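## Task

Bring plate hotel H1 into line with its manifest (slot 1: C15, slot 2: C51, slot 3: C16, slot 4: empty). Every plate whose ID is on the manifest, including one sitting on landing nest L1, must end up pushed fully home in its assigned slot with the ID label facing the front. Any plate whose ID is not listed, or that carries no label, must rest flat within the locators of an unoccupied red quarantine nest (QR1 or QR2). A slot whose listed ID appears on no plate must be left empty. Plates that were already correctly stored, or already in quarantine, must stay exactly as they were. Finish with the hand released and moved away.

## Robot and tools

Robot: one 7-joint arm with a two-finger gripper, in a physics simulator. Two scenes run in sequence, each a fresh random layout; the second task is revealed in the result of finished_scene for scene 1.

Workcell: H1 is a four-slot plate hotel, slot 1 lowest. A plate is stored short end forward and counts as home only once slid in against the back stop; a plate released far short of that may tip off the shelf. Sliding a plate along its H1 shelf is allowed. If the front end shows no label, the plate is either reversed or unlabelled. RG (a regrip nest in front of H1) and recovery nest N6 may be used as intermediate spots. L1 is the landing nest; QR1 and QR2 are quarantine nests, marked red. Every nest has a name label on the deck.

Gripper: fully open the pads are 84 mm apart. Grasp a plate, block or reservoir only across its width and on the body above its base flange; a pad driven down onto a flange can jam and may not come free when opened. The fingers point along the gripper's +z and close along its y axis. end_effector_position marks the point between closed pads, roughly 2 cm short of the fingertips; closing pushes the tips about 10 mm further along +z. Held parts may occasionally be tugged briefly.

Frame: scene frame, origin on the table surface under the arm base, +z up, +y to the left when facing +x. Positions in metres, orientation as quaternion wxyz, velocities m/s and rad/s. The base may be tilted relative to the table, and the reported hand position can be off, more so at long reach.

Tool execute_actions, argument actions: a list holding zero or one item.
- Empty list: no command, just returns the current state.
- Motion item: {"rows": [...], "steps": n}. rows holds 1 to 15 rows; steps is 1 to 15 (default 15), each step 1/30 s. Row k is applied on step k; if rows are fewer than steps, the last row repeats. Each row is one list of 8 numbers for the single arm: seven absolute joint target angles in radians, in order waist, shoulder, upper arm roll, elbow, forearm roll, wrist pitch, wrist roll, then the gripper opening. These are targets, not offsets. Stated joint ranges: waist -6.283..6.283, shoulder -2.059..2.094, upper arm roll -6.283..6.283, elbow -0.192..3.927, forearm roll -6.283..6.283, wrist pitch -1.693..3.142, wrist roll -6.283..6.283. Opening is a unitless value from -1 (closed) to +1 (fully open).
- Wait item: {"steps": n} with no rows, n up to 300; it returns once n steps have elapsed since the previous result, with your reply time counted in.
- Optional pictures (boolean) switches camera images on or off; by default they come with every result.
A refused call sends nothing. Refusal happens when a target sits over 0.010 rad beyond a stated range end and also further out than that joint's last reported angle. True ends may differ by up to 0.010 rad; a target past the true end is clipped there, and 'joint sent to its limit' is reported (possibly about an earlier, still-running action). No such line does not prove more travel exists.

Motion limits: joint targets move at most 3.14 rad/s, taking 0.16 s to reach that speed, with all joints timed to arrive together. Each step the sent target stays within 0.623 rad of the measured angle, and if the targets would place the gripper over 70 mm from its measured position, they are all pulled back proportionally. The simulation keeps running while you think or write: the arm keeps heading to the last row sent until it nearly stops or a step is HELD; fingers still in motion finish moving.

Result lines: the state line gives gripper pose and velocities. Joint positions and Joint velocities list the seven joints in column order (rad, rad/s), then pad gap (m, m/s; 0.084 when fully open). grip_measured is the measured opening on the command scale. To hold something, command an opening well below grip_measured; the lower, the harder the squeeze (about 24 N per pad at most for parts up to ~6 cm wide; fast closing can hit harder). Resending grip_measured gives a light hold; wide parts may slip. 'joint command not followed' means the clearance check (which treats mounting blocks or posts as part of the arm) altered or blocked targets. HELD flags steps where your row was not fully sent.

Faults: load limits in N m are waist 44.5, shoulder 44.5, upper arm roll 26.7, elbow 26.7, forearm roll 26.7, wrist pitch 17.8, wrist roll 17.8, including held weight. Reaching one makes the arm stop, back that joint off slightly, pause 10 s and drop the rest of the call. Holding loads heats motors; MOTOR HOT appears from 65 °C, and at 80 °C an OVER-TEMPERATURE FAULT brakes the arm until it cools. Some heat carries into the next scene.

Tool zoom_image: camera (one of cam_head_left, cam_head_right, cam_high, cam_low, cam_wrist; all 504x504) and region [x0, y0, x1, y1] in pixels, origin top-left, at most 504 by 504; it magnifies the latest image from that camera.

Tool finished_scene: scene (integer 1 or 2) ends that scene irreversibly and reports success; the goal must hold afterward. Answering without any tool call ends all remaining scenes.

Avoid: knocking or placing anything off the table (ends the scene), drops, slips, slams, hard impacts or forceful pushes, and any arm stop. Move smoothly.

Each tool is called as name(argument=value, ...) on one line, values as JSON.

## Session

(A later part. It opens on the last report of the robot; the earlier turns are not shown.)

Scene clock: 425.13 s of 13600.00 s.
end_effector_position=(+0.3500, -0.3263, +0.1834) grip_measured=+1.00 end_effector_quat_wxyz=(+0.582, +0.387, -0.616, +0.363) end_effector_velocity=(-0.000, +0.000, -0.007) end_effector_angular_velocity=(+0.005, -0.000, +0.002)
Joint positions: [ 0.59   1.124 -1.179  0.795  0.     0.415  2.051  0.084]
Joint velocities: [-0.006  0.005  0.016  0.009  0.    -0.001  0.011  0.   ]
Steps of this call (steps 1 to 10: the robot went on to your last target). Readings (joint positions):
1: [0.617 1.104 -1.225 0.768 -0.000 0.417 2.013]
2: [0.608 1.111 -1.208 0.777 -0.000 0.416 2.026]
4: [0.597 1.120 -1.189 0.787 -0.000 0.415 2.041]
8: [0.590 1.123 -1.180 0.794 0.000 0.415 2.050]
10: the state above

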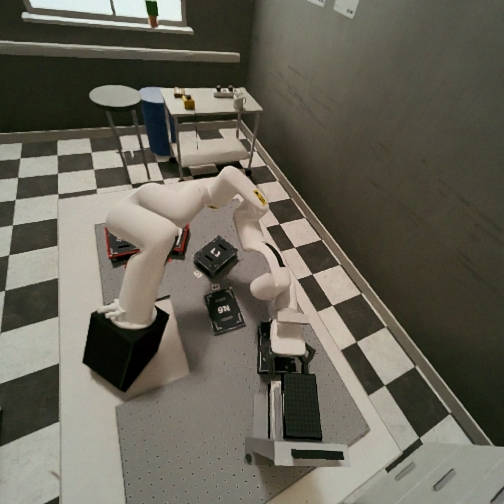

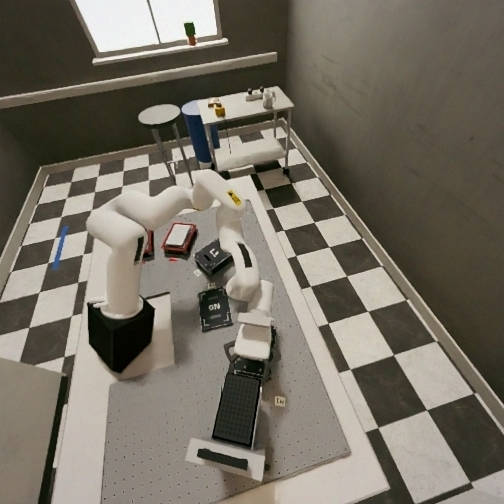

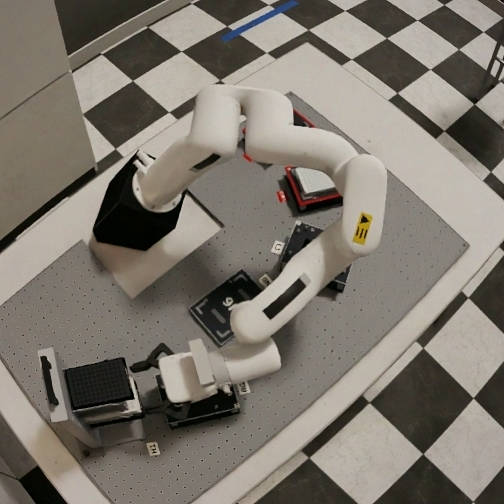

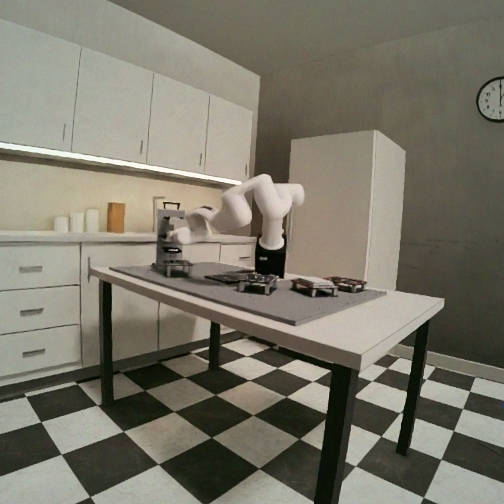

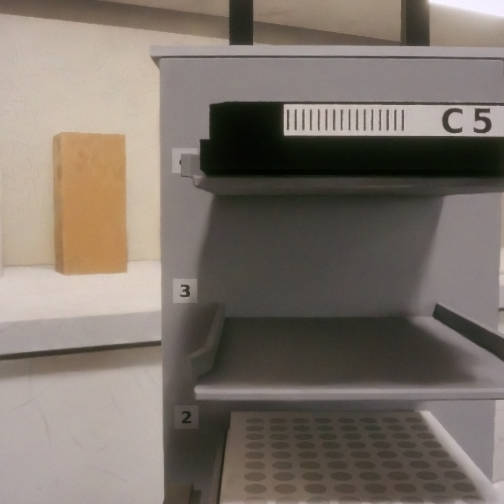

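execute_actions(actions=[])

zoom_image(camera="cam_wrist", region=[150, 364, 290, 504])

zoom_image(camera="cam_wrist", region=[364, 364, 504, 504])

Scene clock: 429.50 s of 13600.00 s.
end_effector_position=(+0.3498, -0.3262, +0.1823) grip_measured=+1.00 end_effector_quat_wxyz=(+0.582, +0.388, -0.616, +0.362) end_effector_velocity=(+0.000, -0.000, +0.000) end_effector_angular_velocity=(-0.002, -0.002, +0.000)
Joint positions: [ 0.589  1.125 -1.177  0.796  0.     0.415  2.052  0.084]
Joint velocities: [ 0.     0.001 -0.001  0.     0.002 -0.     0.001 -0.   ]
Steps of this call (steps 1 to 30: the robot went on to your last target; steps 31 to 90: nothing new was sent; then 1.37 s passed at rest). Readings (joint positions):
1: [0.589 1.124 -1.179 0.795 0.000 0.415 2.051]
2: [0.589 1.124 -1.178 0.795 0.000 0.415 2.052]
4: [0.589 1.124 -1.178 0.795 0.000 0.415 2.052]
8: [0.589 1.125 -1.177 0.795 0.000 0.415 2.052]
90: the state above
The arm was judged still, so your last target was given up. Only a new action makes it travel on or press farther. Fingers that are still opening or closing keep moving.

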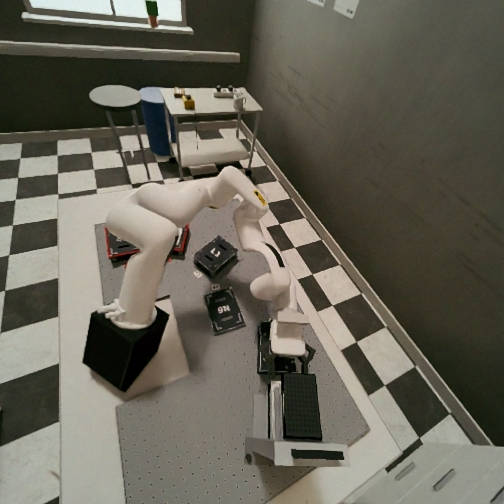

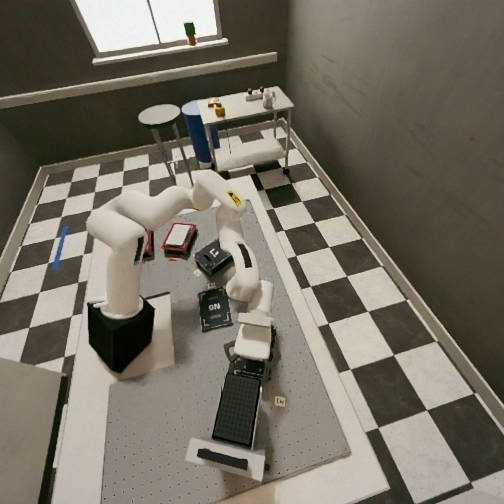

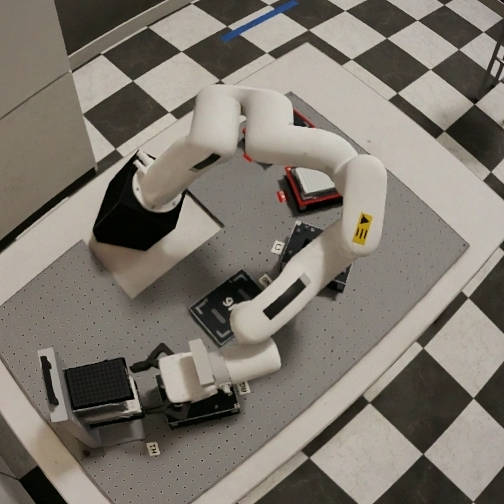

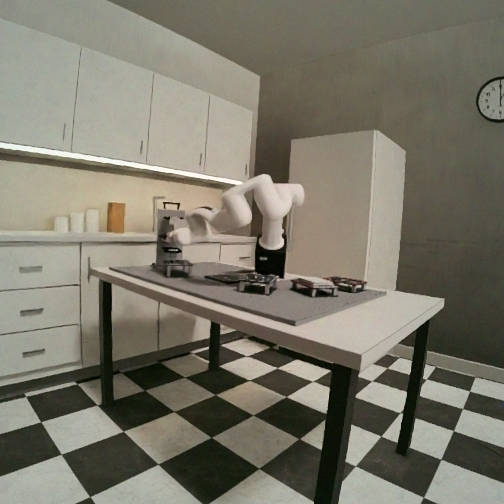

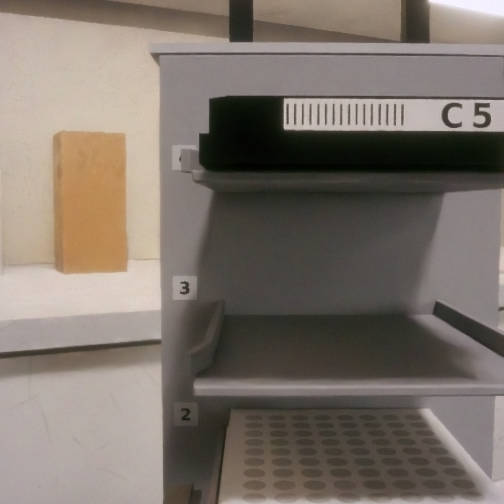

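Region (150, 364, 290, 504) of cam_wrist's 504x504 image, scaled by 3.600, with more detail than that image has.

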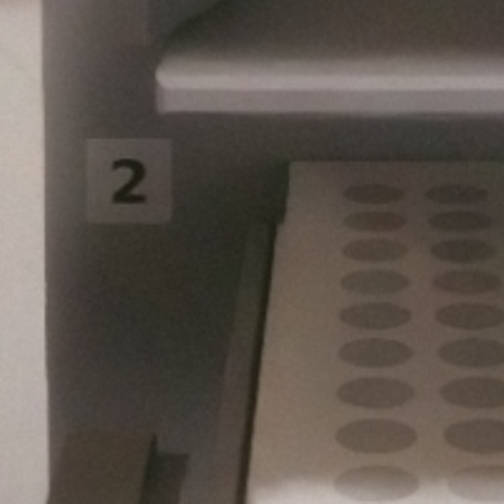

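Region (364, 364, 504, 504) of cam_wrist's 504x504 image, scaled by 3.600, with more detail than that image has.

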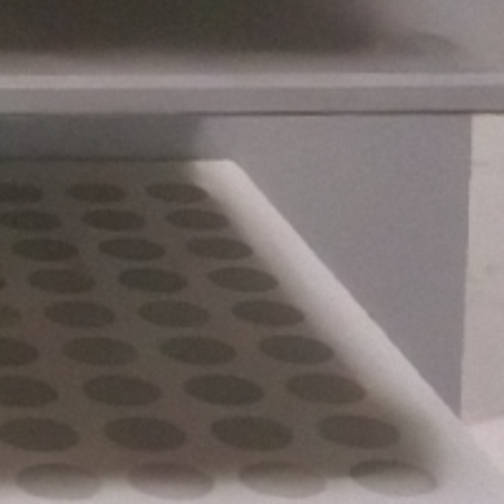

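execute_actions(actions=[{"rows":[[0.5835,1.1267,-1.1748,0.7961,0,0.4099,2.0518,1],[0.5780,1.1287,-1.1726,0.7966,0,0.4050,2.0515,1],[0.5725,1.1307,-1.1705,0.7971,0,0.4002,2.0513,1],[0.5671,1.1327,-1.1683,0.7976,0,0.3953,2.0511,1],[0.5616,1.1347,-1.1662,0.7981,0,0.3905,2.0509,1],[0.5561,1.1367,-1.1640,0.7986,0,0.3856,2.0506,1],[0.5506,1.1387,-1.1619,0.7991,0,0.3808,2.0504,1],[0.5457,1.1406,-1.1600,0.7997,0,0.3766,2.0502,1],[0.5408,1.1424,-1.1581,0.8003,0,0.3724,2.0500,1],[0.5358,1.1443,-1.1562,0.8009,0,0.3682,2.0498,1],[0.5309,1.1461,-1.1543,0.8015,0,0.3641,2.0497,1],[0.5260,1.1480,-1.1524,0.8022,0,0.3599,2.0495,1],[0.5211,1.1498,-1.1505,0.8029,0,0.3557,2.0493,1],[0.5161,1.1517,-1.1486,0.8036,0,0.3515,2.0491,1],[0.5112,1.1535,-1.1467,0.8043,0,0.3473,2.0489,1]],"steps":15}], pictures=false)

execute_actions(actions=[{"steps":14}])

zoom_image(camera="cam_wrist", region=[150, 384, 270, 504])

Scene clock: 509.50 s of 13600.00 s.
end_effector_position=(+0.3406, -0.3446, +0.1822) grip_measured=+1.00 end_effector_quat_wxyz=(+0.582, +0.388, -0.616, +0.362) end_effector_velocity=(-0.022, -0.044, -0.001) end_effector_angular_velocity=(+0.003, -0.000, -0.000)
Joint positions: [ 0.528  1.147 -1.153  0.802 -0.     0.362  2.05   0.084]
Joint velocities: [-0.147  0.055  0.057  0.02  -0.    -0.125 -0.006 -0.   ]
Steps of this call (steps 1 to 90: nothing new was sent; then 76.50 s passed at rest; steps 91 to 105: all 15 steps of this action). Readings (joint positions):
91: [0.589 1.125 -1.177 0.796 0.000 0.414 2.052]
92: [0.588 1.125 -1.176 0.796 0.000 0.413 2.052]
94: [0.583 1.127 -1.174 0.797 -0.000 0.408 2.052]
98: [0.564 1.134 -1.167 0.798 0.000 0.392 2.051]
105: the state above

Scene clock: 509.97 s of 13600.00 s.
end_effector_position=(+0.3382, -0.3496, +0.1820) grip_measured=+1.00 end_effector_quat_wxyz=(+0.582, +0.388, -0.616, +0.362) end_effector_velocity=(-0.001, -0.000, +0.000) end_effector_angular_velocity=(+0.000, -0.001, -0.001)
Joint positions: [ 0.511  1.153 -1.147  0.804 -0.     0.347  2.049  0.084]
Joint velocities: [-0.001  0.     0.    -0.001  0.001 -0.001 -0.    -0.   ]
Steps of this call (steps 1 to 14: the robot went on to your last target). Readings (joint positions):
1: [0.524 1.149 -1.152 0.803 -0.000 0.358 2.049]
2: [0.520 1.150 -1.150 0.803 -0.000 0.355 2.049]
4: [0.515 1.152 -1.148 0.803 0.000 0.351 2.049]
8: [0.512 1.153 -1.147 0.804 -0.000 0.348 2.049]
14: the state above

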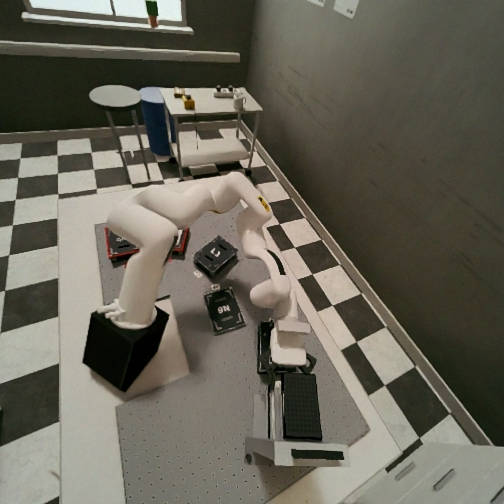

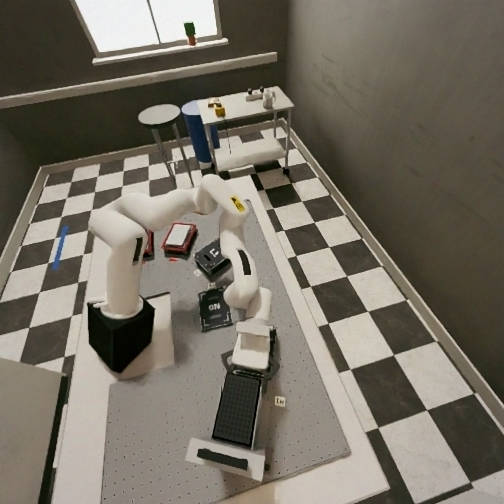

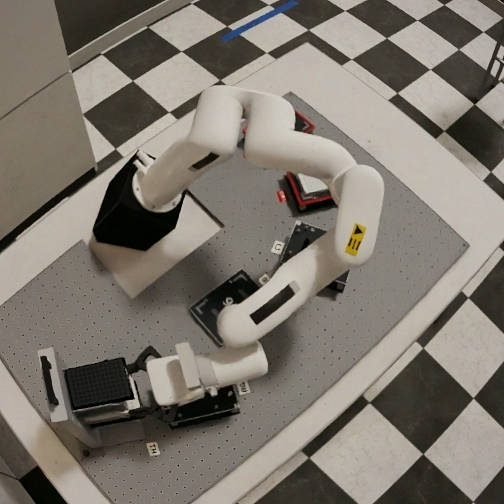

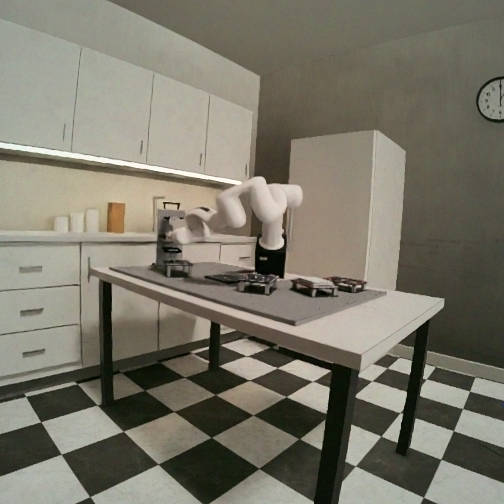

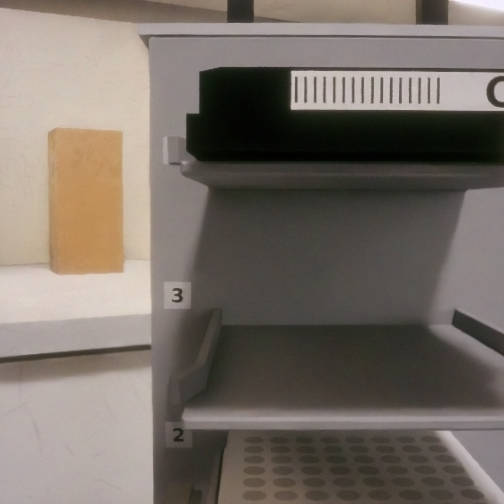

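Region (150, 384, 270, 504) of cam_wrist's 504x504 image, scaled by 4.200, with more detail than that image has.

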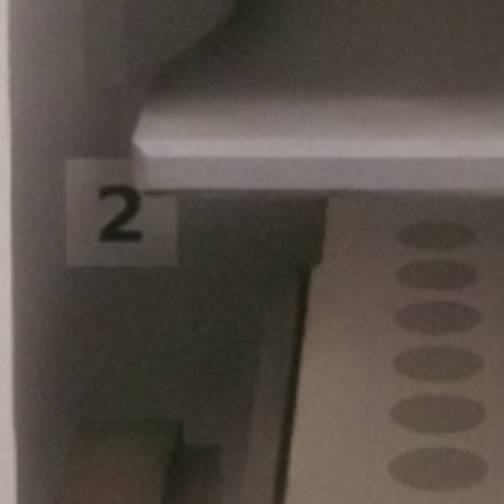

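execute_actions(actions=[{"rows":[[0.5109,1.1541,-1.1457,0.8052,0,0.3476,2.0499,1],[0.5109,1.1541,-1.1457,0.8052,0,0.3476,2.0499,1],[0.5109,1.1541,-1.1457,0.8052,0,0.3476,2.0499,1],[0.5109,1.1541,-1.1457,0.8052,0,0.3476,2.0499,0.97],[0.5109,1.1541,-1.1457,0.8052,0,0.3476,2.0499,0.94],[0.5109,1.1541,-1.1457,0.8052,0,0.3476,2.0499,0.91],[0.5109,1.1541,-1.1457,0.8052,0,0.3476,2.0499,0.87],[0.5109,1.1541,-1.1457,0.8052,0,0.3476,2.0499,0.8],[0.5109,1.1541,-1.1457,0.8052,0,0.3476,2.0499,0.7],[0.5109,1.1541,-1.1457,0.8052,0,0.3476,2.0499,0.55],[0.5109,1.1541,-1.1457,0.8052,0,0.3476,2.0499,0.4],[0.5109,1.1541,-1.1457,0.8052,0,0.3476,2.0499,0.2],[0.5109,1.1541,-1.1457,0.8052,0,0.3476,2.0499,0.0],[0.5109,1.1541,-1.1457,0.8052,0,0.3476,2.0499,-0.15],[0.5109,1.1541,-1.1457,0.8052,0,0.3476,2.0499,-0.3]],"steps":15}], pictures=false)

Scene clock: 521.77 s of 13600.00 s.
end_effector_position=(+0.3381, -0.3497, +0.1816) grip_measured=+0.93 end_effector_quat_wxyz=(+0.582, +0.388, -0.616, +0.362) end_effector_velocity=(-0.000, -0.000, +0.000) end_effector_angular_velocity=(-0.000, +0.000, -0.000)
Joint positions: [ 0.511  1.154 -1.146  0.805 -0.     0.348  2.05   0.081]
Joint velocities: [-0.     0.     0.    -0.    -0.001 -0.     0.001  0.   ]
Steps of this call (steps 1 to 30: the robot went on to your last target; steps 31 to 90: nothing new was sent; then 8.30 s passed at rest; steps 91 to 105: all 15 steps of this action). Readings (joint positions):
91: [0.511 1.154 -1.147 0.804 0.000 0.347 2.049]
92: [0.511 1.154 -1.147 0.804 0.000 0.347 2.049]
94: [0.511 1.154 -1.146 0.805 0.000 0.347 2.050]
98: [0.511 1.154 -1.146 0.805 -0.000 0.348 2.050]
105: the state above

execute_actions(actions=[{"rows":[[0.5116,1.1528,-1.1479,0.8033,0,0.3469,2.0477,-0.3],[0.5127,1.1508,-1.1513,0.8005,0,0.3458,2.0445,-0.3],[0.5139,1.1488,-1.1547,0.7977,0,0.3447,2.0412,-0.3],[0.5150,1.1468,-1.1580,0.7948,0,0.3437,2.0380,-0.3],[0.5161,1.1448,-1.1614,0.7920,0,0.3426,2.0347,-0.3],[0.5161,1.1448,-1.1614,0.7920,0,0.3426,2.0347,-0.3],[0.5206,1.1432,-1.1632,0.7913,0,0.3463,2.0349,-0.3],[0.5296,1.1399,-1.1667,0.7901,0,0.3538,2.0352,-0.3],[0.5430,1.1351,-1.1720,0.7883,0,0.3651,2.0357,-0.3],[0.5607,1.1289,-1.1790,0.7863,0,0.3802,2.0364,-0.3],[0.5781,1.1228,-1.1859,0.7847,0,0.3954,2.0371,-0.3],[0.5954,1.1169,-1.1929,0.7833,0,0.4107,2.0378,-0.3],[0.6125,1.1111,-1.1998,0.7823,0,0.4261,2.0385,-0.3],[0.6294,1.1055,-1.2066,0.7817,0,0.4415,2.0392,-0.3],[0.6461,1.1001,-1.2134,0.7814,0,0.4571,2.0399,-0.3]],"steps":15}], pictures=false)

execute_actions(actions=[{"rows":[[0.6626,1.0948,-1.2202,0.7814,0,0.4727,2.0406,-0.3],[0.6789,1.0897,-1.2270,0.7818,0,0.4885,2.0413,-0.3],[0.6950,1.0847,-1.2337,0.7825,0,0.5043,2.0420,-0.3],[0.7109,1.0799,-1.2404,0.7835,0,0.5203,2.0427,-0.3],[0.7266,1.0753,-1.2471,0.7849,0,0.5363,2.0434,-0.3],[0.7421,1.0708,-1.2537,0.7866,0,0.5524,2.0441,-0.3],[0.7574,1.0665,-1.2603,0.7887,0,0.5686,2.0448,-0.3],[0.7725,1.0624,-1.2669,0.7911,0,0.5849,2.0455,-0.3],[0.7875,1.0584,-1.2734,0.7938,0,0.6013,2.0462,-0.3],[0.8022,1.0546,-1.2799,0.7969,0,0.6178,2.0469,-0.3],[0.8167,1.0510,-1.2864,0.8004,0,0.6344,2.0476,-0.3],[0.8310,1.0475,-1.2928,0.8041,0,0.6511,2.0483,-0.3],[0.8452,1.0442,-1.2992,0.8082,0,0.6678,2.0490,-0.3],[0.8556,1.0418,-1.3040,0.8115,0,0.6805,2.0495,-0.3],[0.8625,1.0402,-1.3072,0.8138,0,0.6889,2.0498,-0.3]],"steps":15}], pictures=false)

execute_actions(actions=[{"rows":[[0.8661,1.0388,-1.3136,0.8100,0,0.6884,2.0453,-0.3],[0.8724,1.0365,-1.3247,0.8034,0,0.6876,2.0373,-0.3],[0.8803,1.0337,-1.3391,0.7952,0,0.6866,2.0270,-0.3],[0.8889,1.0307,-1.3551,0.7862,0,0.6855,2.0155,-0.3],[0.8974,1.0280,-1.3711,0.7775,0,0.6845,2.0037,-0.3],[0.9057,1.0255,-1.3872,0.7690,0,0.6836,1.9919,-0.3],[0.9138,1.0232,-1.4033,0.7608,0,0.6827,1.9799,-0.3],[0.9219,1.0211,-1.4195,0.7529,0,0.6821,1.9679,-0.3],[0.9297,1.0191,-1.4357,0.7453,0,0.6814,1.9558,-0.3],[0.9358,1.0178,-1.4487,0.7394,0,0.6809,1.9459,-0.3],[0.9412,1.0167,-1.4601,0.7343,0,0.6805,1.9372,-0.3],[0.9449,1.0160,-1.4682,0.7307,0,0.6803,1.9310,-0.3],[0.9485,1.0153,-1.4762,0.7272,0,0.6801,1.9250,-0.3],[0.9515,1.0147,-1.4827,0.7245,0,0.6799,1.9200,-0.3],[0.9515,1.0147,-1.4827,0.7245,0,0.6799,1.9200,-0.3]],"steps":15}], pictures=false)

execute_actions(actions=[{"rows":[[0.9439,1.0152,-1.4790,0.7221,0,0.6710,1.9196,-0.3],[0.9322,1.0161,-1.4734,0.7186,0,0.6576,1.9190,-0.3],[0.9165,1.0173,-1.4659,0.7143,0,0.6398,1.9182,-0.3],[0.9005,1.0188,-1.4583,0.7104,0,0.6222,1.9175,-0.3],[0.8841,1.0203,-1.4506,0.7068,0,0.6046,1.9167,-0.3],[0.8669,1.0224,-1.4411,0.7043,0,0.5871,1.9172,-0.3],[0.8493,1.0247,-1.4313,0.7023,0,0.5698,1.9180,-0.3],[0.8315,1.0272,-1.4216,0.7005,0,0.5525,1.9186,-0.3],[0.8135,1.0299,-1.4116,0.6992,0,0.5354,1.9193,-0.3],[0.7953,1.0327,-1.4019,0.6982,0,0.5184,1.9198,-0.3],[0.7769,1.0358,-1.3920,0.6975,0,0.5015,1.9204,-0.3],[0.7581,1.0392,-1.3817,0.6973,0,0.4847,1.9211,-0.3],[0.7394,1.0426,-1.3721,0.6972,0,0.4679,1.9215,-0.3],[0.7201,1.0464,-1.3615,0.6977,0,0.4513,1.9225,-0.3],[0.7009,1.0503,-1.3515,0.6985,0,0.4348,1.9230,-0.3]],"steps":15}])

execute_actions(actions=[{"rows":[[0.6813,1.0545,-1.3413,0.6997,0,0.4185,1.9236,-0.3],[0.6613,1.0592,-1.3301,0.7016,0,0.4023,1.9250,-0.3],[0.6419,1.0632,-1.3213,0.7026,0,0.3859,1.9243,-0.3],[0.6272,1.0663,-1.3147,0.7036,0,0.3736,1.9237,-0.3],[0.6123,1.0695,-1.3080,0.7048,0,0.3614,1.9231,-0.3],[0.5973,1.0728,-1.3013,0.7061,0,0.3493,1.9225,-0.3],[0.5873,1.0750,-1.2968,0.7071,0,0.3412,1.9221,-0.3],[0.5771,1.0773,-1.2923,0.7082,0,0.3332,1.9218,-0.3],[0.5720,1.0785,-1.2900,0.7088,0,0.3291,1.9216,-0.3]],"steps":15}])

Scene clock: 548.20 s of 13600.00 s.
end_effector_position=(+0.3486, -0.3291, +0.1892) grip_measured=+0.92 end_effector_quat_wxyz=(+0.582, +0.388, -0.616, +0.362) end_effector_velocity=(+0.080, +0.144, -0.006) end_effector_angular_velocity=(+0.013, -0.003, +0.026)
Joint positions: [ 0.585  1.121 -1.189  0.785  0.     0.403  2.038  0.081]
Joint velocities: [ 0.476 -0.163 -0.187 -0.024  0.001  0.405  0.017  0.   ]
Steps of this call (steps 1 to 15: the robot went on to your last target; steps 16 to 90: nothing new was sent; then 22.93 s passed at rest; steps 91 to 105: all 15 steps of this action). Readings (joint positions):
91: [0.511 1.154 -1.146 0.805 0.000 0.348 2.050]
92: [0.511 1.154 -1.146 0.805 0.000 0.347 2.049]
94: [0.512 1.152 -1.148 0.803 0.000 0.346 2.046]
98: [0.516 1.146 -1.159 0.795 0.000 0.345 2.038]
105: the state above

Scene clock: 548.70 s of 13600.00 s.
end_effector_position=(+0.3853, -0.2535, +0.1887) grip_measured=+0.92 end_effector_quat_wxyz=(+0.582, +0.388, -0.616, +0.362) end_effector_velocity=(+0.074, +0.146, -0.003) end_effector_angular_velocity=(+0.008, -0.001, +0.011)
Joint positions: [ 0.819  1.051 -1.287  0.802  0.     0.638  2.048  0.081]
Joint velocities: [ 0.408 -0.101 -0.181  0.104  0.     0.459  0.019  0.   ]
Steps of this call (steps 1 to 15: all 15 steps of this action). Readings (joint positions):
1: [0.602 1.115 -1.195 0.784 0.000 0.417 2.038]
2: [0.618 1.110 -1.202 0.784 0.000 0.431 2.039]
4: [0.651 1.099 -1.215 0.783 0.000 0.461 2.040]
8: [0.714 1.079 -1.242 0.785 0.000 0.524 2.043]
15: the state above

Scene clock: 549.20 s of 13600.00 s.
end_effector_position=(+0.3923, -0.2381, +0.2422) grip_measured=+0.92 end_effector_quat_wxyz=(+0.582, +0.387, -0.617, +0.362) end_effector_velocity=(-0.002, +0.001, +0.093) end_effector_angular_velocity=(+0.004, -0.000, -0.002)
Joint positions: [ 0.939  1.017 -1.459  0.735  0.     0.681  1.939  0.081]
Joint velocities: [ 0.135 -0.029 -0.277 -0.125 -0.001 -0.007 -0.208  0.   ]
Steps of this call (steps 1 to 15: all 15 steps of this action). Readings (joint positions):
1: [0.832 1.048 -1.293 0.806 0.000 0.652 2.048]
2: [0.843 1.045 -1.299 0.808 0.000 0.663 2.048]
4: [0.861 1.040 -1.313 0.806 0.000 0.676 2.041]
8: [0.891 1.030 -1.363 0.781 0.000 0.683 2.009]
15: the state above

Scene clock: 549.70 s of 13600.00 s.
end_effector_position=(+0.3665, -0.2915, +0.2464) grip_measured=+0.92 end_effector_quat_wxyz=(+0.583, +0.387, -0.616, +0.362) end_effector_velocity=(-0.070, -0.150, -0.017) end_effector_angular_velocity=(-0.003, +0.000, +0.008)
Joint positions: [ 0.772  1.037 -1.389  0.698 -0.     0.499  1.921  0.081]
Joint velocities: [-0.548  0.095  0.294 -0.011  0.    -0.498  0.017 -0.   ]
Steps of this call (steps 1 to 15: all 15 steps of this action). Readings (joint positions):
1: [0.943 1.016 -1.467 0.732 0.000 0.680 1.933]
2: [0.944 1.016 -1.472 0.729 0.000 0.678 1.929]
4: [0.938 1.016 -1.472 0.724 0.000 0.666 1.923]
8: [0.892 1.020 -1.452 0.710 -0.000 0.614 1.919]
15: the state above

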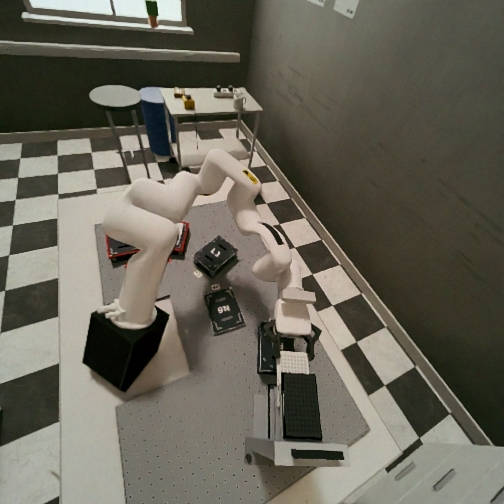

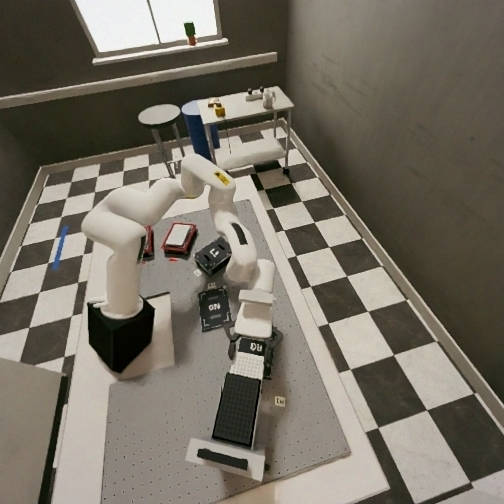

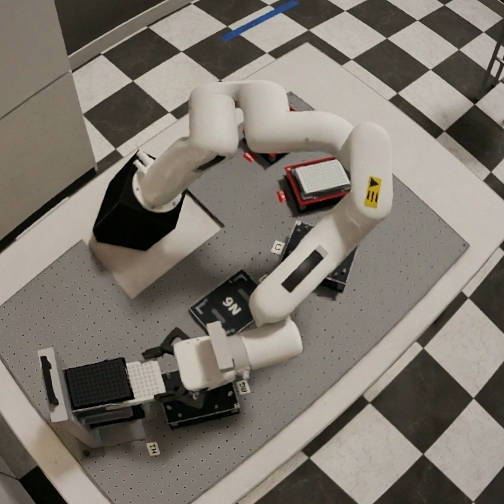

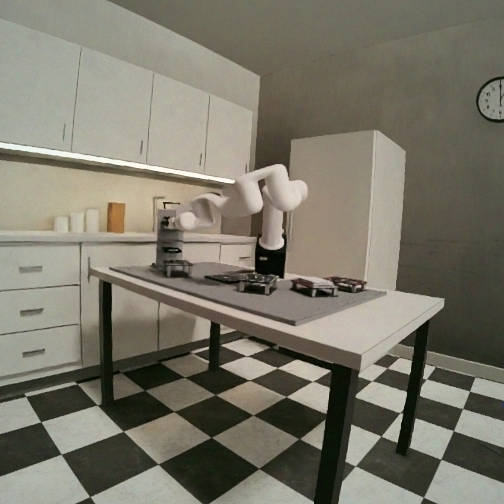

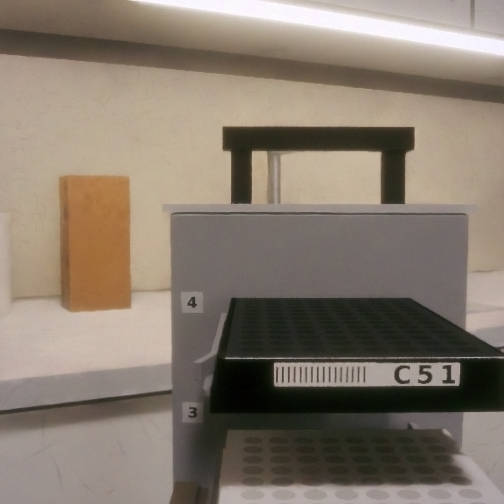

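Scene clock: 550.20 s of 13600.00 s.
end_effector_position=(+0.3412, -0.3435, +0.2426) grip_measured=+0.92 end_effector_quat_wxyz=(+0.582, +0.388, -0.616, +0.362) end_effector_velocity=(+0.003, -0.008, -0.006) end_effector_angular_velocity=(+0.013, +0.001, +0.021)
Joint positions: [ 0.576  1.078 -1.292  0.709 -0.     0.332  1.922  0.081]
Joint velocities: [-0.033  0.008  0.022  0.013  0.    -0.04  -0.002  0.   ]
Steps of this call (steps 1 to 15: all 15 steps of this action). Readings (joint positions):
1: [0.754 1.041 -1.379 0.698 -0.000 0.482 1.921]
2: [0.735 1.044 -1.370 0.698 -0.000 0.466 1.922]
4: [0.697 1.052 -1.349 0.700 -0.000 0.433 1.923]
8: [0.627 1.067 -1.315 0.704 -0.000 0.374 1.923]
15: the state above

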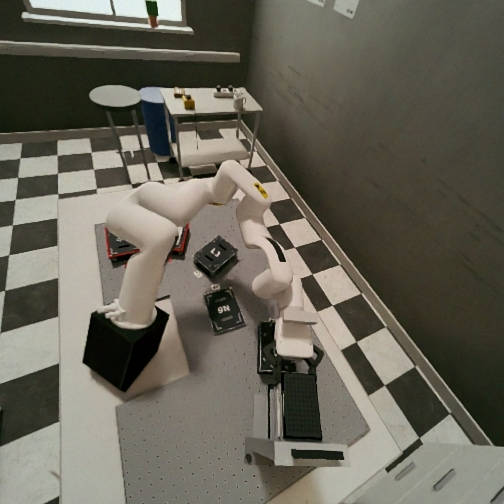

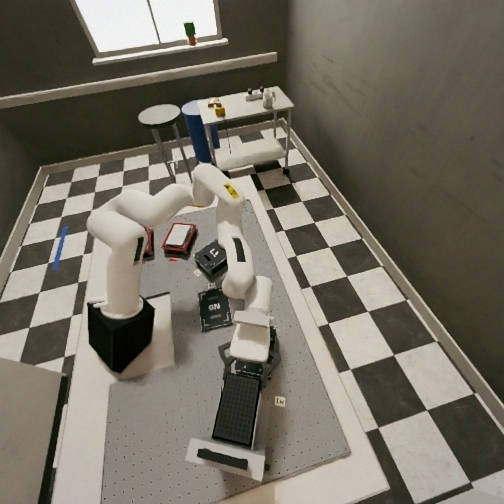

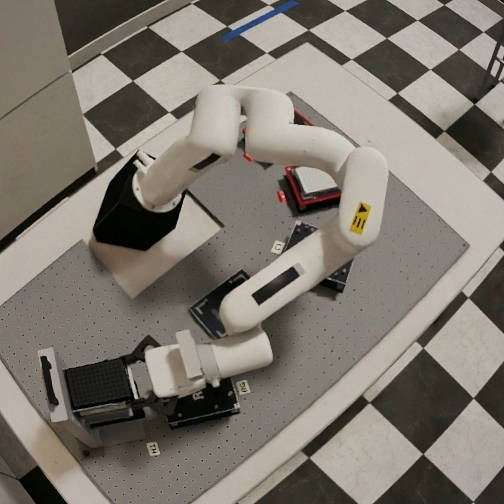

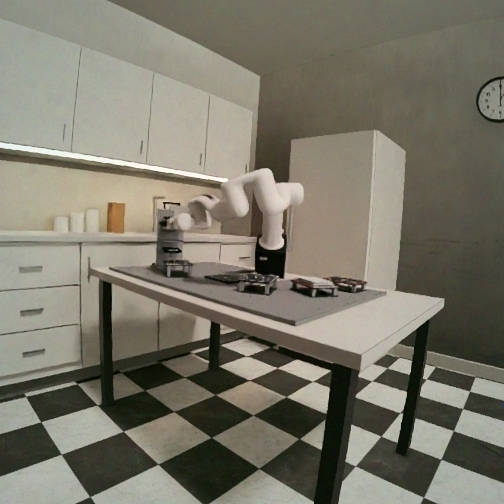

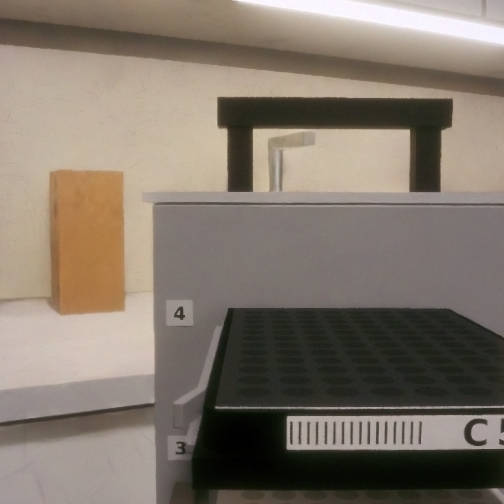

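execute_actions(actions=[{"rows":[[0.5715,1.0793,-1.2884,0.7097,0,0.3294,1.9232,-0.3],[0.5711,1.0800,-1.2867,0.7106,0,0.3297,1.9247,-0.3],[0.5706,1.0808,-1.2851,0.7116,0,0.3300,1.9263,-0.3],[0.5702,1.0815,-1.2834,0.7125,0,0.3303,1.9278,-0.3],[0.5697,1.0823,-1.2818,0.7134,0,0.3307,1.9294,-0.3],[0.5692,1.0830,-1.2801,0.7143,0,0.3310,1.9310,-0.3],[0.5688,1.0838,-1.2785,0.7152,0,0.3313,1.9325,-0.3],[0.5683,1.0845,-1.2768,0.7162,0,0.3316,1.9341,-0.3],[0.5679,1.0853,-1.2752,0.7171,0,0.3319,1.9356,-0.3],[0.5674,1.0860,-1.2735,0.7180,0,0.3322,1.9372,-0.3]],"steps":15}])

zoom_image(camera="cam_wrist", region=[150, 384, 270, 504])

Scene clock: 560.73 s of 13600.00 s.
end_effector_position=(+0.3407, -0.3444, +0.2360) grip_measured=+0.92 end_effector_quat_wxyz=(+0.583, +0.388, -0.616, +0.362) end_effector_velocity=(-0.000, -0.000, -0.004) end_effector_angular_velocity=(-0.001, -0.003, -0.001)
Joint positions: [ 0.568  1.086 -1.274  0.718 -0.     0.332  1.936  0.081]
Joint velocities: [-0.004  0.004  0.009  0.005  0.     0.001  0.011 -0.   ]
Steps of this call (steps 1 to 15: the robot went on to your last target; steps 16 to 90: nothing new was sent; then 7.03 s passed at rest; steps 91 to 105: all 15 steps of this action). Readings (joint positions):
91: [0.572 1.079 -1.290 0.709 0.000 0.329 1.922]
92: [0.572 1.079 -1.290 0.709 0.000 0.329 1.922]
94: [0.571 1.079 -1.288 0.710 0.000 0.330 1.924]
98: [0.570 1.082 -1.282 0.713 -0.000 0.331 1.929]
105: the state above

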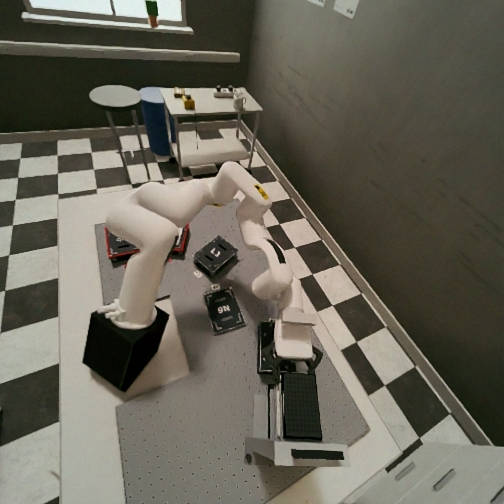

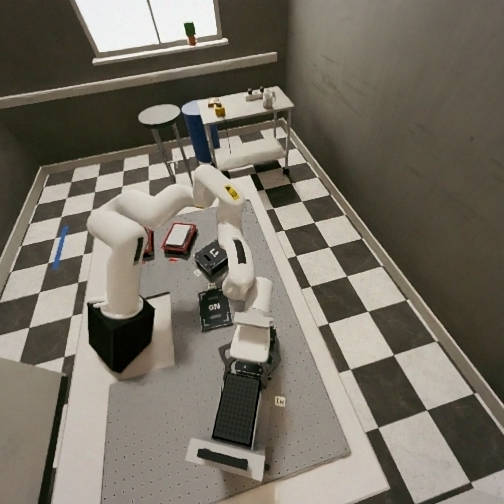

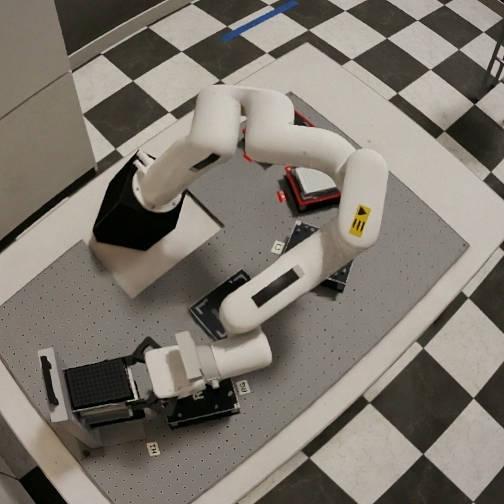

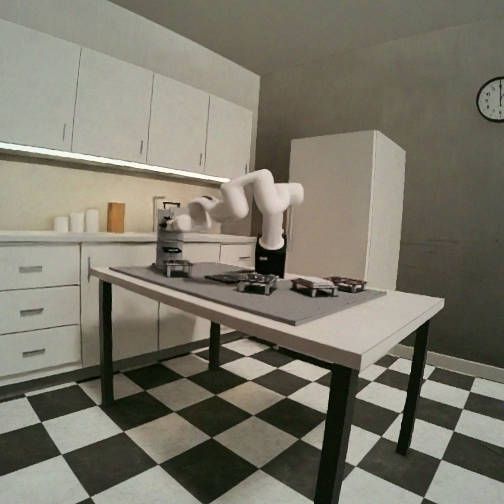

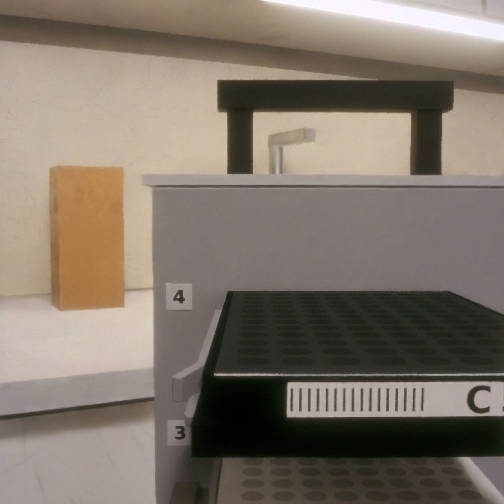

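Region (150, 384, 270, 504) of cam_wrist's 504x504 image, scaled by 4.200, with more detail than that image has.

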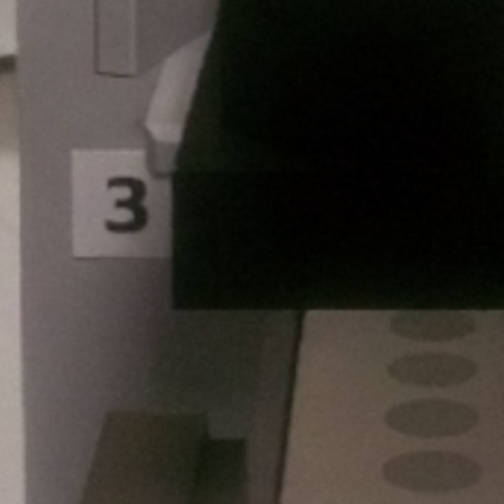

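execute_actions(actions=[{"rows":[[0.5657,1.0864,-1.2726,0.7183,0,0.3309,1.9372,-0.1],[0.5639,1.0869,-1.2718,0.7186,0,0.3296,1.9373,0.1],[0.5622,1.0873,-1.2709,0.7188,0,0.3283,1.9373,0.3],[0.5605,1.0877,-1.2701,0.7191,0,0.3269,1.9373,0.4],[0.5587,1.0882,-1.2692,0.7194,0,0.3256,1.9373,0.4],[0.5570,1.0886,-1.2684,0.7197,0,0.3243,1.9374,0.4],[0.5553,1.0890,-1.2675,0.7199,0,0.3230,1.9374,0.4],[0.5535,1.0895,-1.2666,0.7202,0,0.3217,1.9374,0.4],[0.5518,1.0899,-1.2658,0.7205,0,0.3204,1.9374,0.4],[0.5501,1.0903,-1.2649,0.7208,0,0.3190,1.9375,0.4],[0.5483,1.0908,-1.2641,0.7210,0,0.3177,1.9375,0.4],[0.5466,1.0912,-1.2632,0.7213,0,0.3164,1.9375,0.4],[0.5455,1.0915,-1.2627,0.7214,0,0.3156,1.9375,0.4],[0.5445,1.0917,-1.2623,0.7216,0,0.3148,1.9374,0.4],[0.5435,1.0919,-1.2619,0.7217,0,0.3140,1.9374,0.4]],"steps":15}], pictures=false)

execute_actions(actions=[{"steps":12}])

Scene clock: 573.33 s of 13600.00 s.
end_effector_position=(+0.3382, -0.3494, +0.2350) grip_measured=+0.92 end_effector_quat_wxyz=(+0.582, +0.388, -0.616, +0.362) end_effector_velocity=(-0.006, -0.011, -0.001) end_effector_angular_velocity=(+0.001, -0.001, -0.001)
Joint positions: [ 0.548  1.091 -1.264  0.721 -0.     0.317  1.937  0.081]
Joint velocities: [-0.041  0.01   0.019  0.006  0.001 -0.032 -0.001  0.   ]
Steps of this call (steps 1 to 15: the robot went on to your last target; steps 16 to 90: nothing new was sent; then 9.10 s passed at rest; steps 91 to 105: all 15 steps of this action). Readings (joint positions):
91: [0.567 1.086 -1.273 0.718 0.000 0.332 1.937]
92: [0.567 1.086 -1.273 0.718 0.000 0.332 1.937]
94: [0.565 1.087 -1.272 0.718 0.000 0.330 1.937]
98: [0.559 1.088 -1.270 0.719 -0.000 0.326 1.937]
105: the state above

Scene clock: 573.73 s of 13600.00 s.
end_effector_position=(+0.3379, -0.3502, +0.2345) grip_measured=+0.93 end_effector_quat_wxyz=(+0.582, +0.388, -0.616, +0.362) end_effector_velocity=(-0.000, -0.001, -0.000) end_effector_angular_velocity=(+0.001, +0.001, -0.001)
Joint positions: [ 0.545  1.091 -1.262  0.722  0.     0.314  1.937  0.082]
Joint velocities: [-0.003 -0.     0.001  0.001 -0.001 -0.001 -0.001  0.   ]
Steps of this call (steps 1 to 12: the robot went on to your last target). Readings (joint positions):
1: [0.547 1.091 -1.263 0.721 0.000 0.316 1.937]
2: [0.546 1.091 -1.263 0.721 0.000 0.316 1.937]
4: [0.546 1.091 -1.262 0.722 0.000 0.315 1.937]
8: [0.545 1.091 -1.262 0.722 0.000 0.315 1.937]
12: the state above

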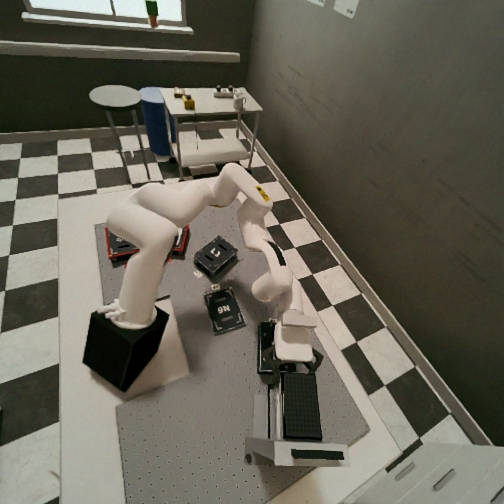

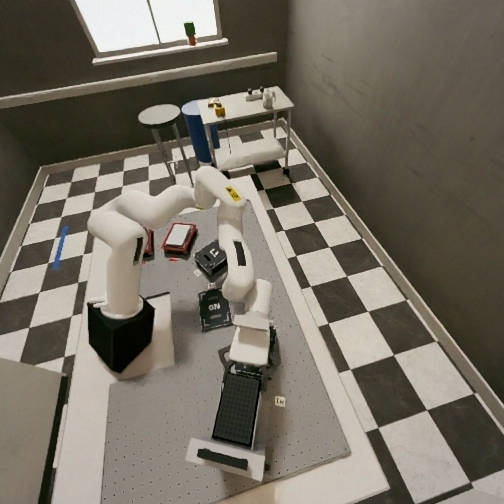

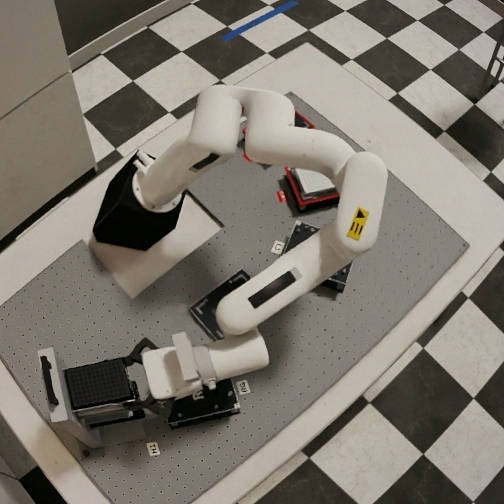

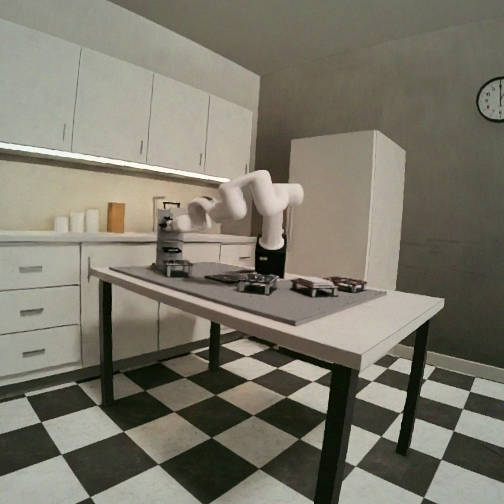

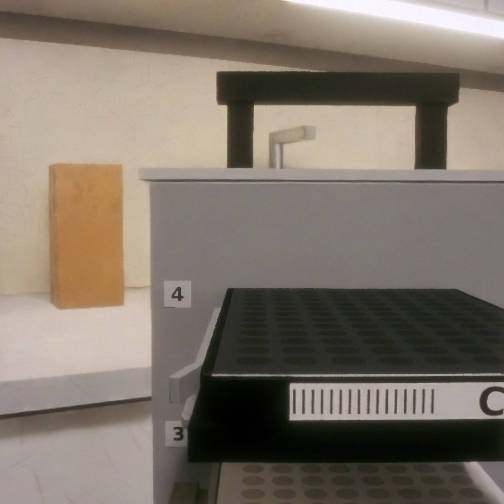

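Stalled at the back stop. Back off slightly and open.

execute_actions(actions=[{"rows":[[0.5455,1.0915,-1.2627,0.7214,0,0.3156,1.9375,0.5],[0.5455,1.0915,-1.2627,0.7214,0,0.3156,1.9375,0.6],[0.5455,1.0915,-1.2627,0.7214,0,0.3156,1.9375,0.7],[0.5455,1.0915,-1.2627,0.7214,0,0.3156,1.9375,0.8],[0.5455,1.0915,-1.2627,0.7214,0,0.3156,1.9375,0.86],[0.5455,1.0915,-1.2627,0.7214,0,0.3156,1.9375,0.9],[0.5455,1.0915,-1.2627,0.7214,0,0.3156,1.9375,0.94],[0.5455,1.0915,-1.2627,0.7214,0,0.3156,1.9375,0.97],[0.5455,1.0915,-1.2627,0.7214,0,0.3156,1.9375,1.0]],"steps":14}], pictures=false)

Scene clock: 580.50 s of 13600.00 s.
end_effector_position=(+0.3365, -0.3507, +0.2361) grip_measured=+1.00 end_effector_quat_wxyz=(+0.583, +0.386, -0.617, +0.362) end_effector_velocity=(+0.009, +0.004, -0.009) end_effector_angular_velocity=(+0.017, +0.005, +0.020)
Joint positions: [ 0.543  1.092 -1.263  0.72   0.     0.316  1.938  0.084]
Joint velocities: [ 0.012 -0.004  0.007  0.01  -0.002 -0.002 -0.     0.001]
Steps of this call (steps 1 to 15: the robot went on to your last target; steps 16 to 90: nothing new was sent; then 3.30 s passed at rest; steps 91 to 104: all 14 steps of this action). Readings (joint positions):
91: [0.544 1.092 -1.262 0.722 0.000 0.314 1.937]
92: [0.544 1.092 -1.262 0.722 0.000 0.314 1.937]
94: [0.544 1.092 -1.262 0.722 -0.000 0.315 1.937]
98: [0.545 1.092 -1.263 0.721 -0.000 0.315 1.937]
104: the state above

execute_actions(actions=[{"steps":5}])

zoom_image(camera="cam_wrist", region=[150, 384, 270, 504])

Scene clock: 583.57 s of 13600.00 s.
end_effector_position=(+0.3379, -0.3500, +0.2348) grip_measured=+1.00 end_effector_quat_wxyz=(+0.582, +0.388, -0.616, +0.362) end_effector_velocity=(-0.000, +0.000, -0.000) end_effector_angular_velocity=(+0.000, +0.002, -0.001)
Joint positions: [ 0.545  1.091 -1.263  0.721 -0.     0.316  1.937  0.084]
Joint velocities: [ 0.     0.001  0.001  0.    -0.     0.001 -0.     0.   ]
Steps of this call (steps 1 to 15: the robot went on to your last target; steps 16 to 90: nothing new was sent; then 0.07 s passed at rest). Readings (joint positions):
1: [0.544 1.092 -1.263 0.721 0.000 0.316 1.938]
2: [0.544 1.092 -1.263 0.721 0.000 0.316 1.938]
4: [0.545 1.092 -1.263 0.721 -0.000 0.316 1.938]
8: [0.545 1.092 -1.263 0.721 0.000 0.316 1.938]
90: the state above
The arm was judged still, so your last target was given up. Only a new action makes it travel on or press farther. Fingers that are still opening or closing keep moving.

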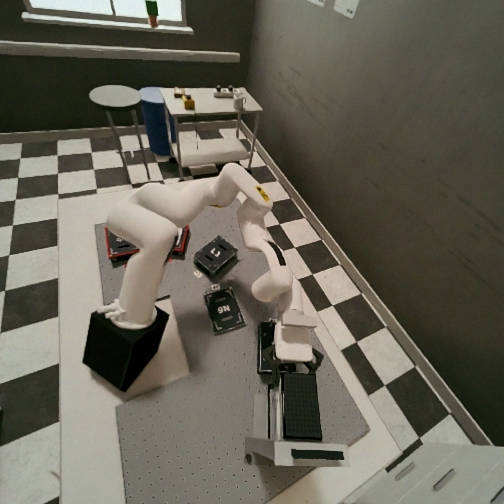

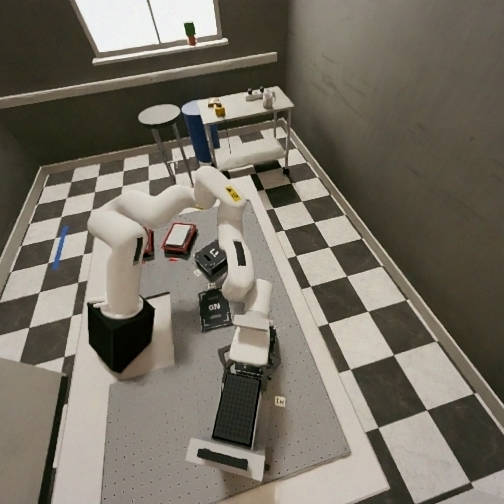

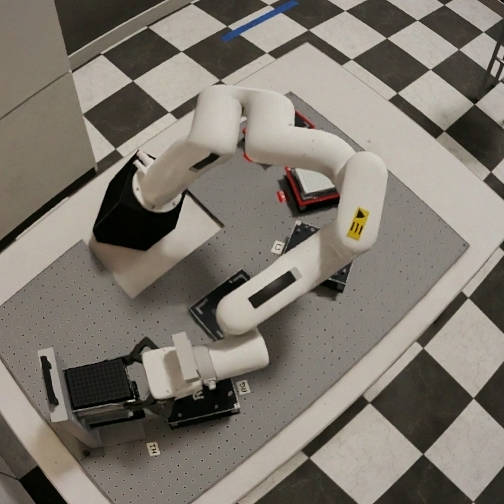

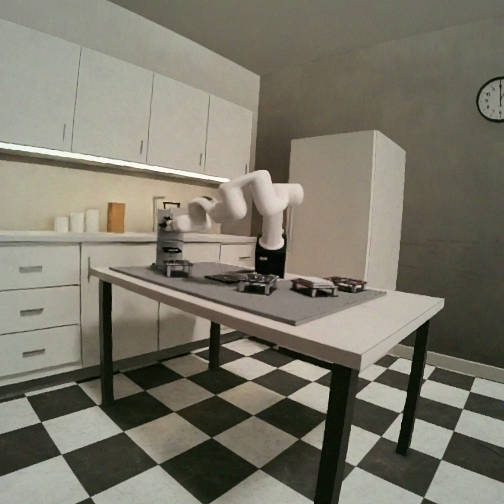

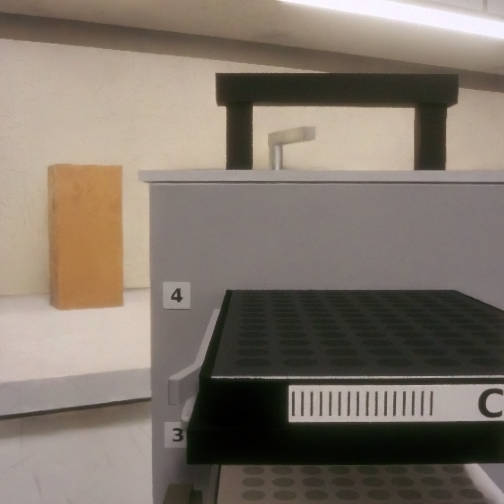

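Region (150, 384, 270, 504) of cam_wrist's 504x504 image, scaled by 4.200, with more detail than that image has.

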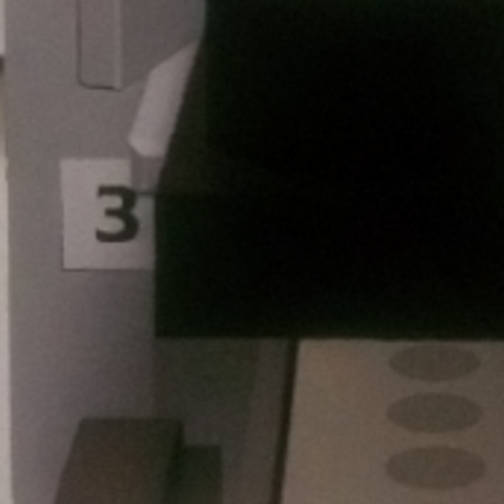

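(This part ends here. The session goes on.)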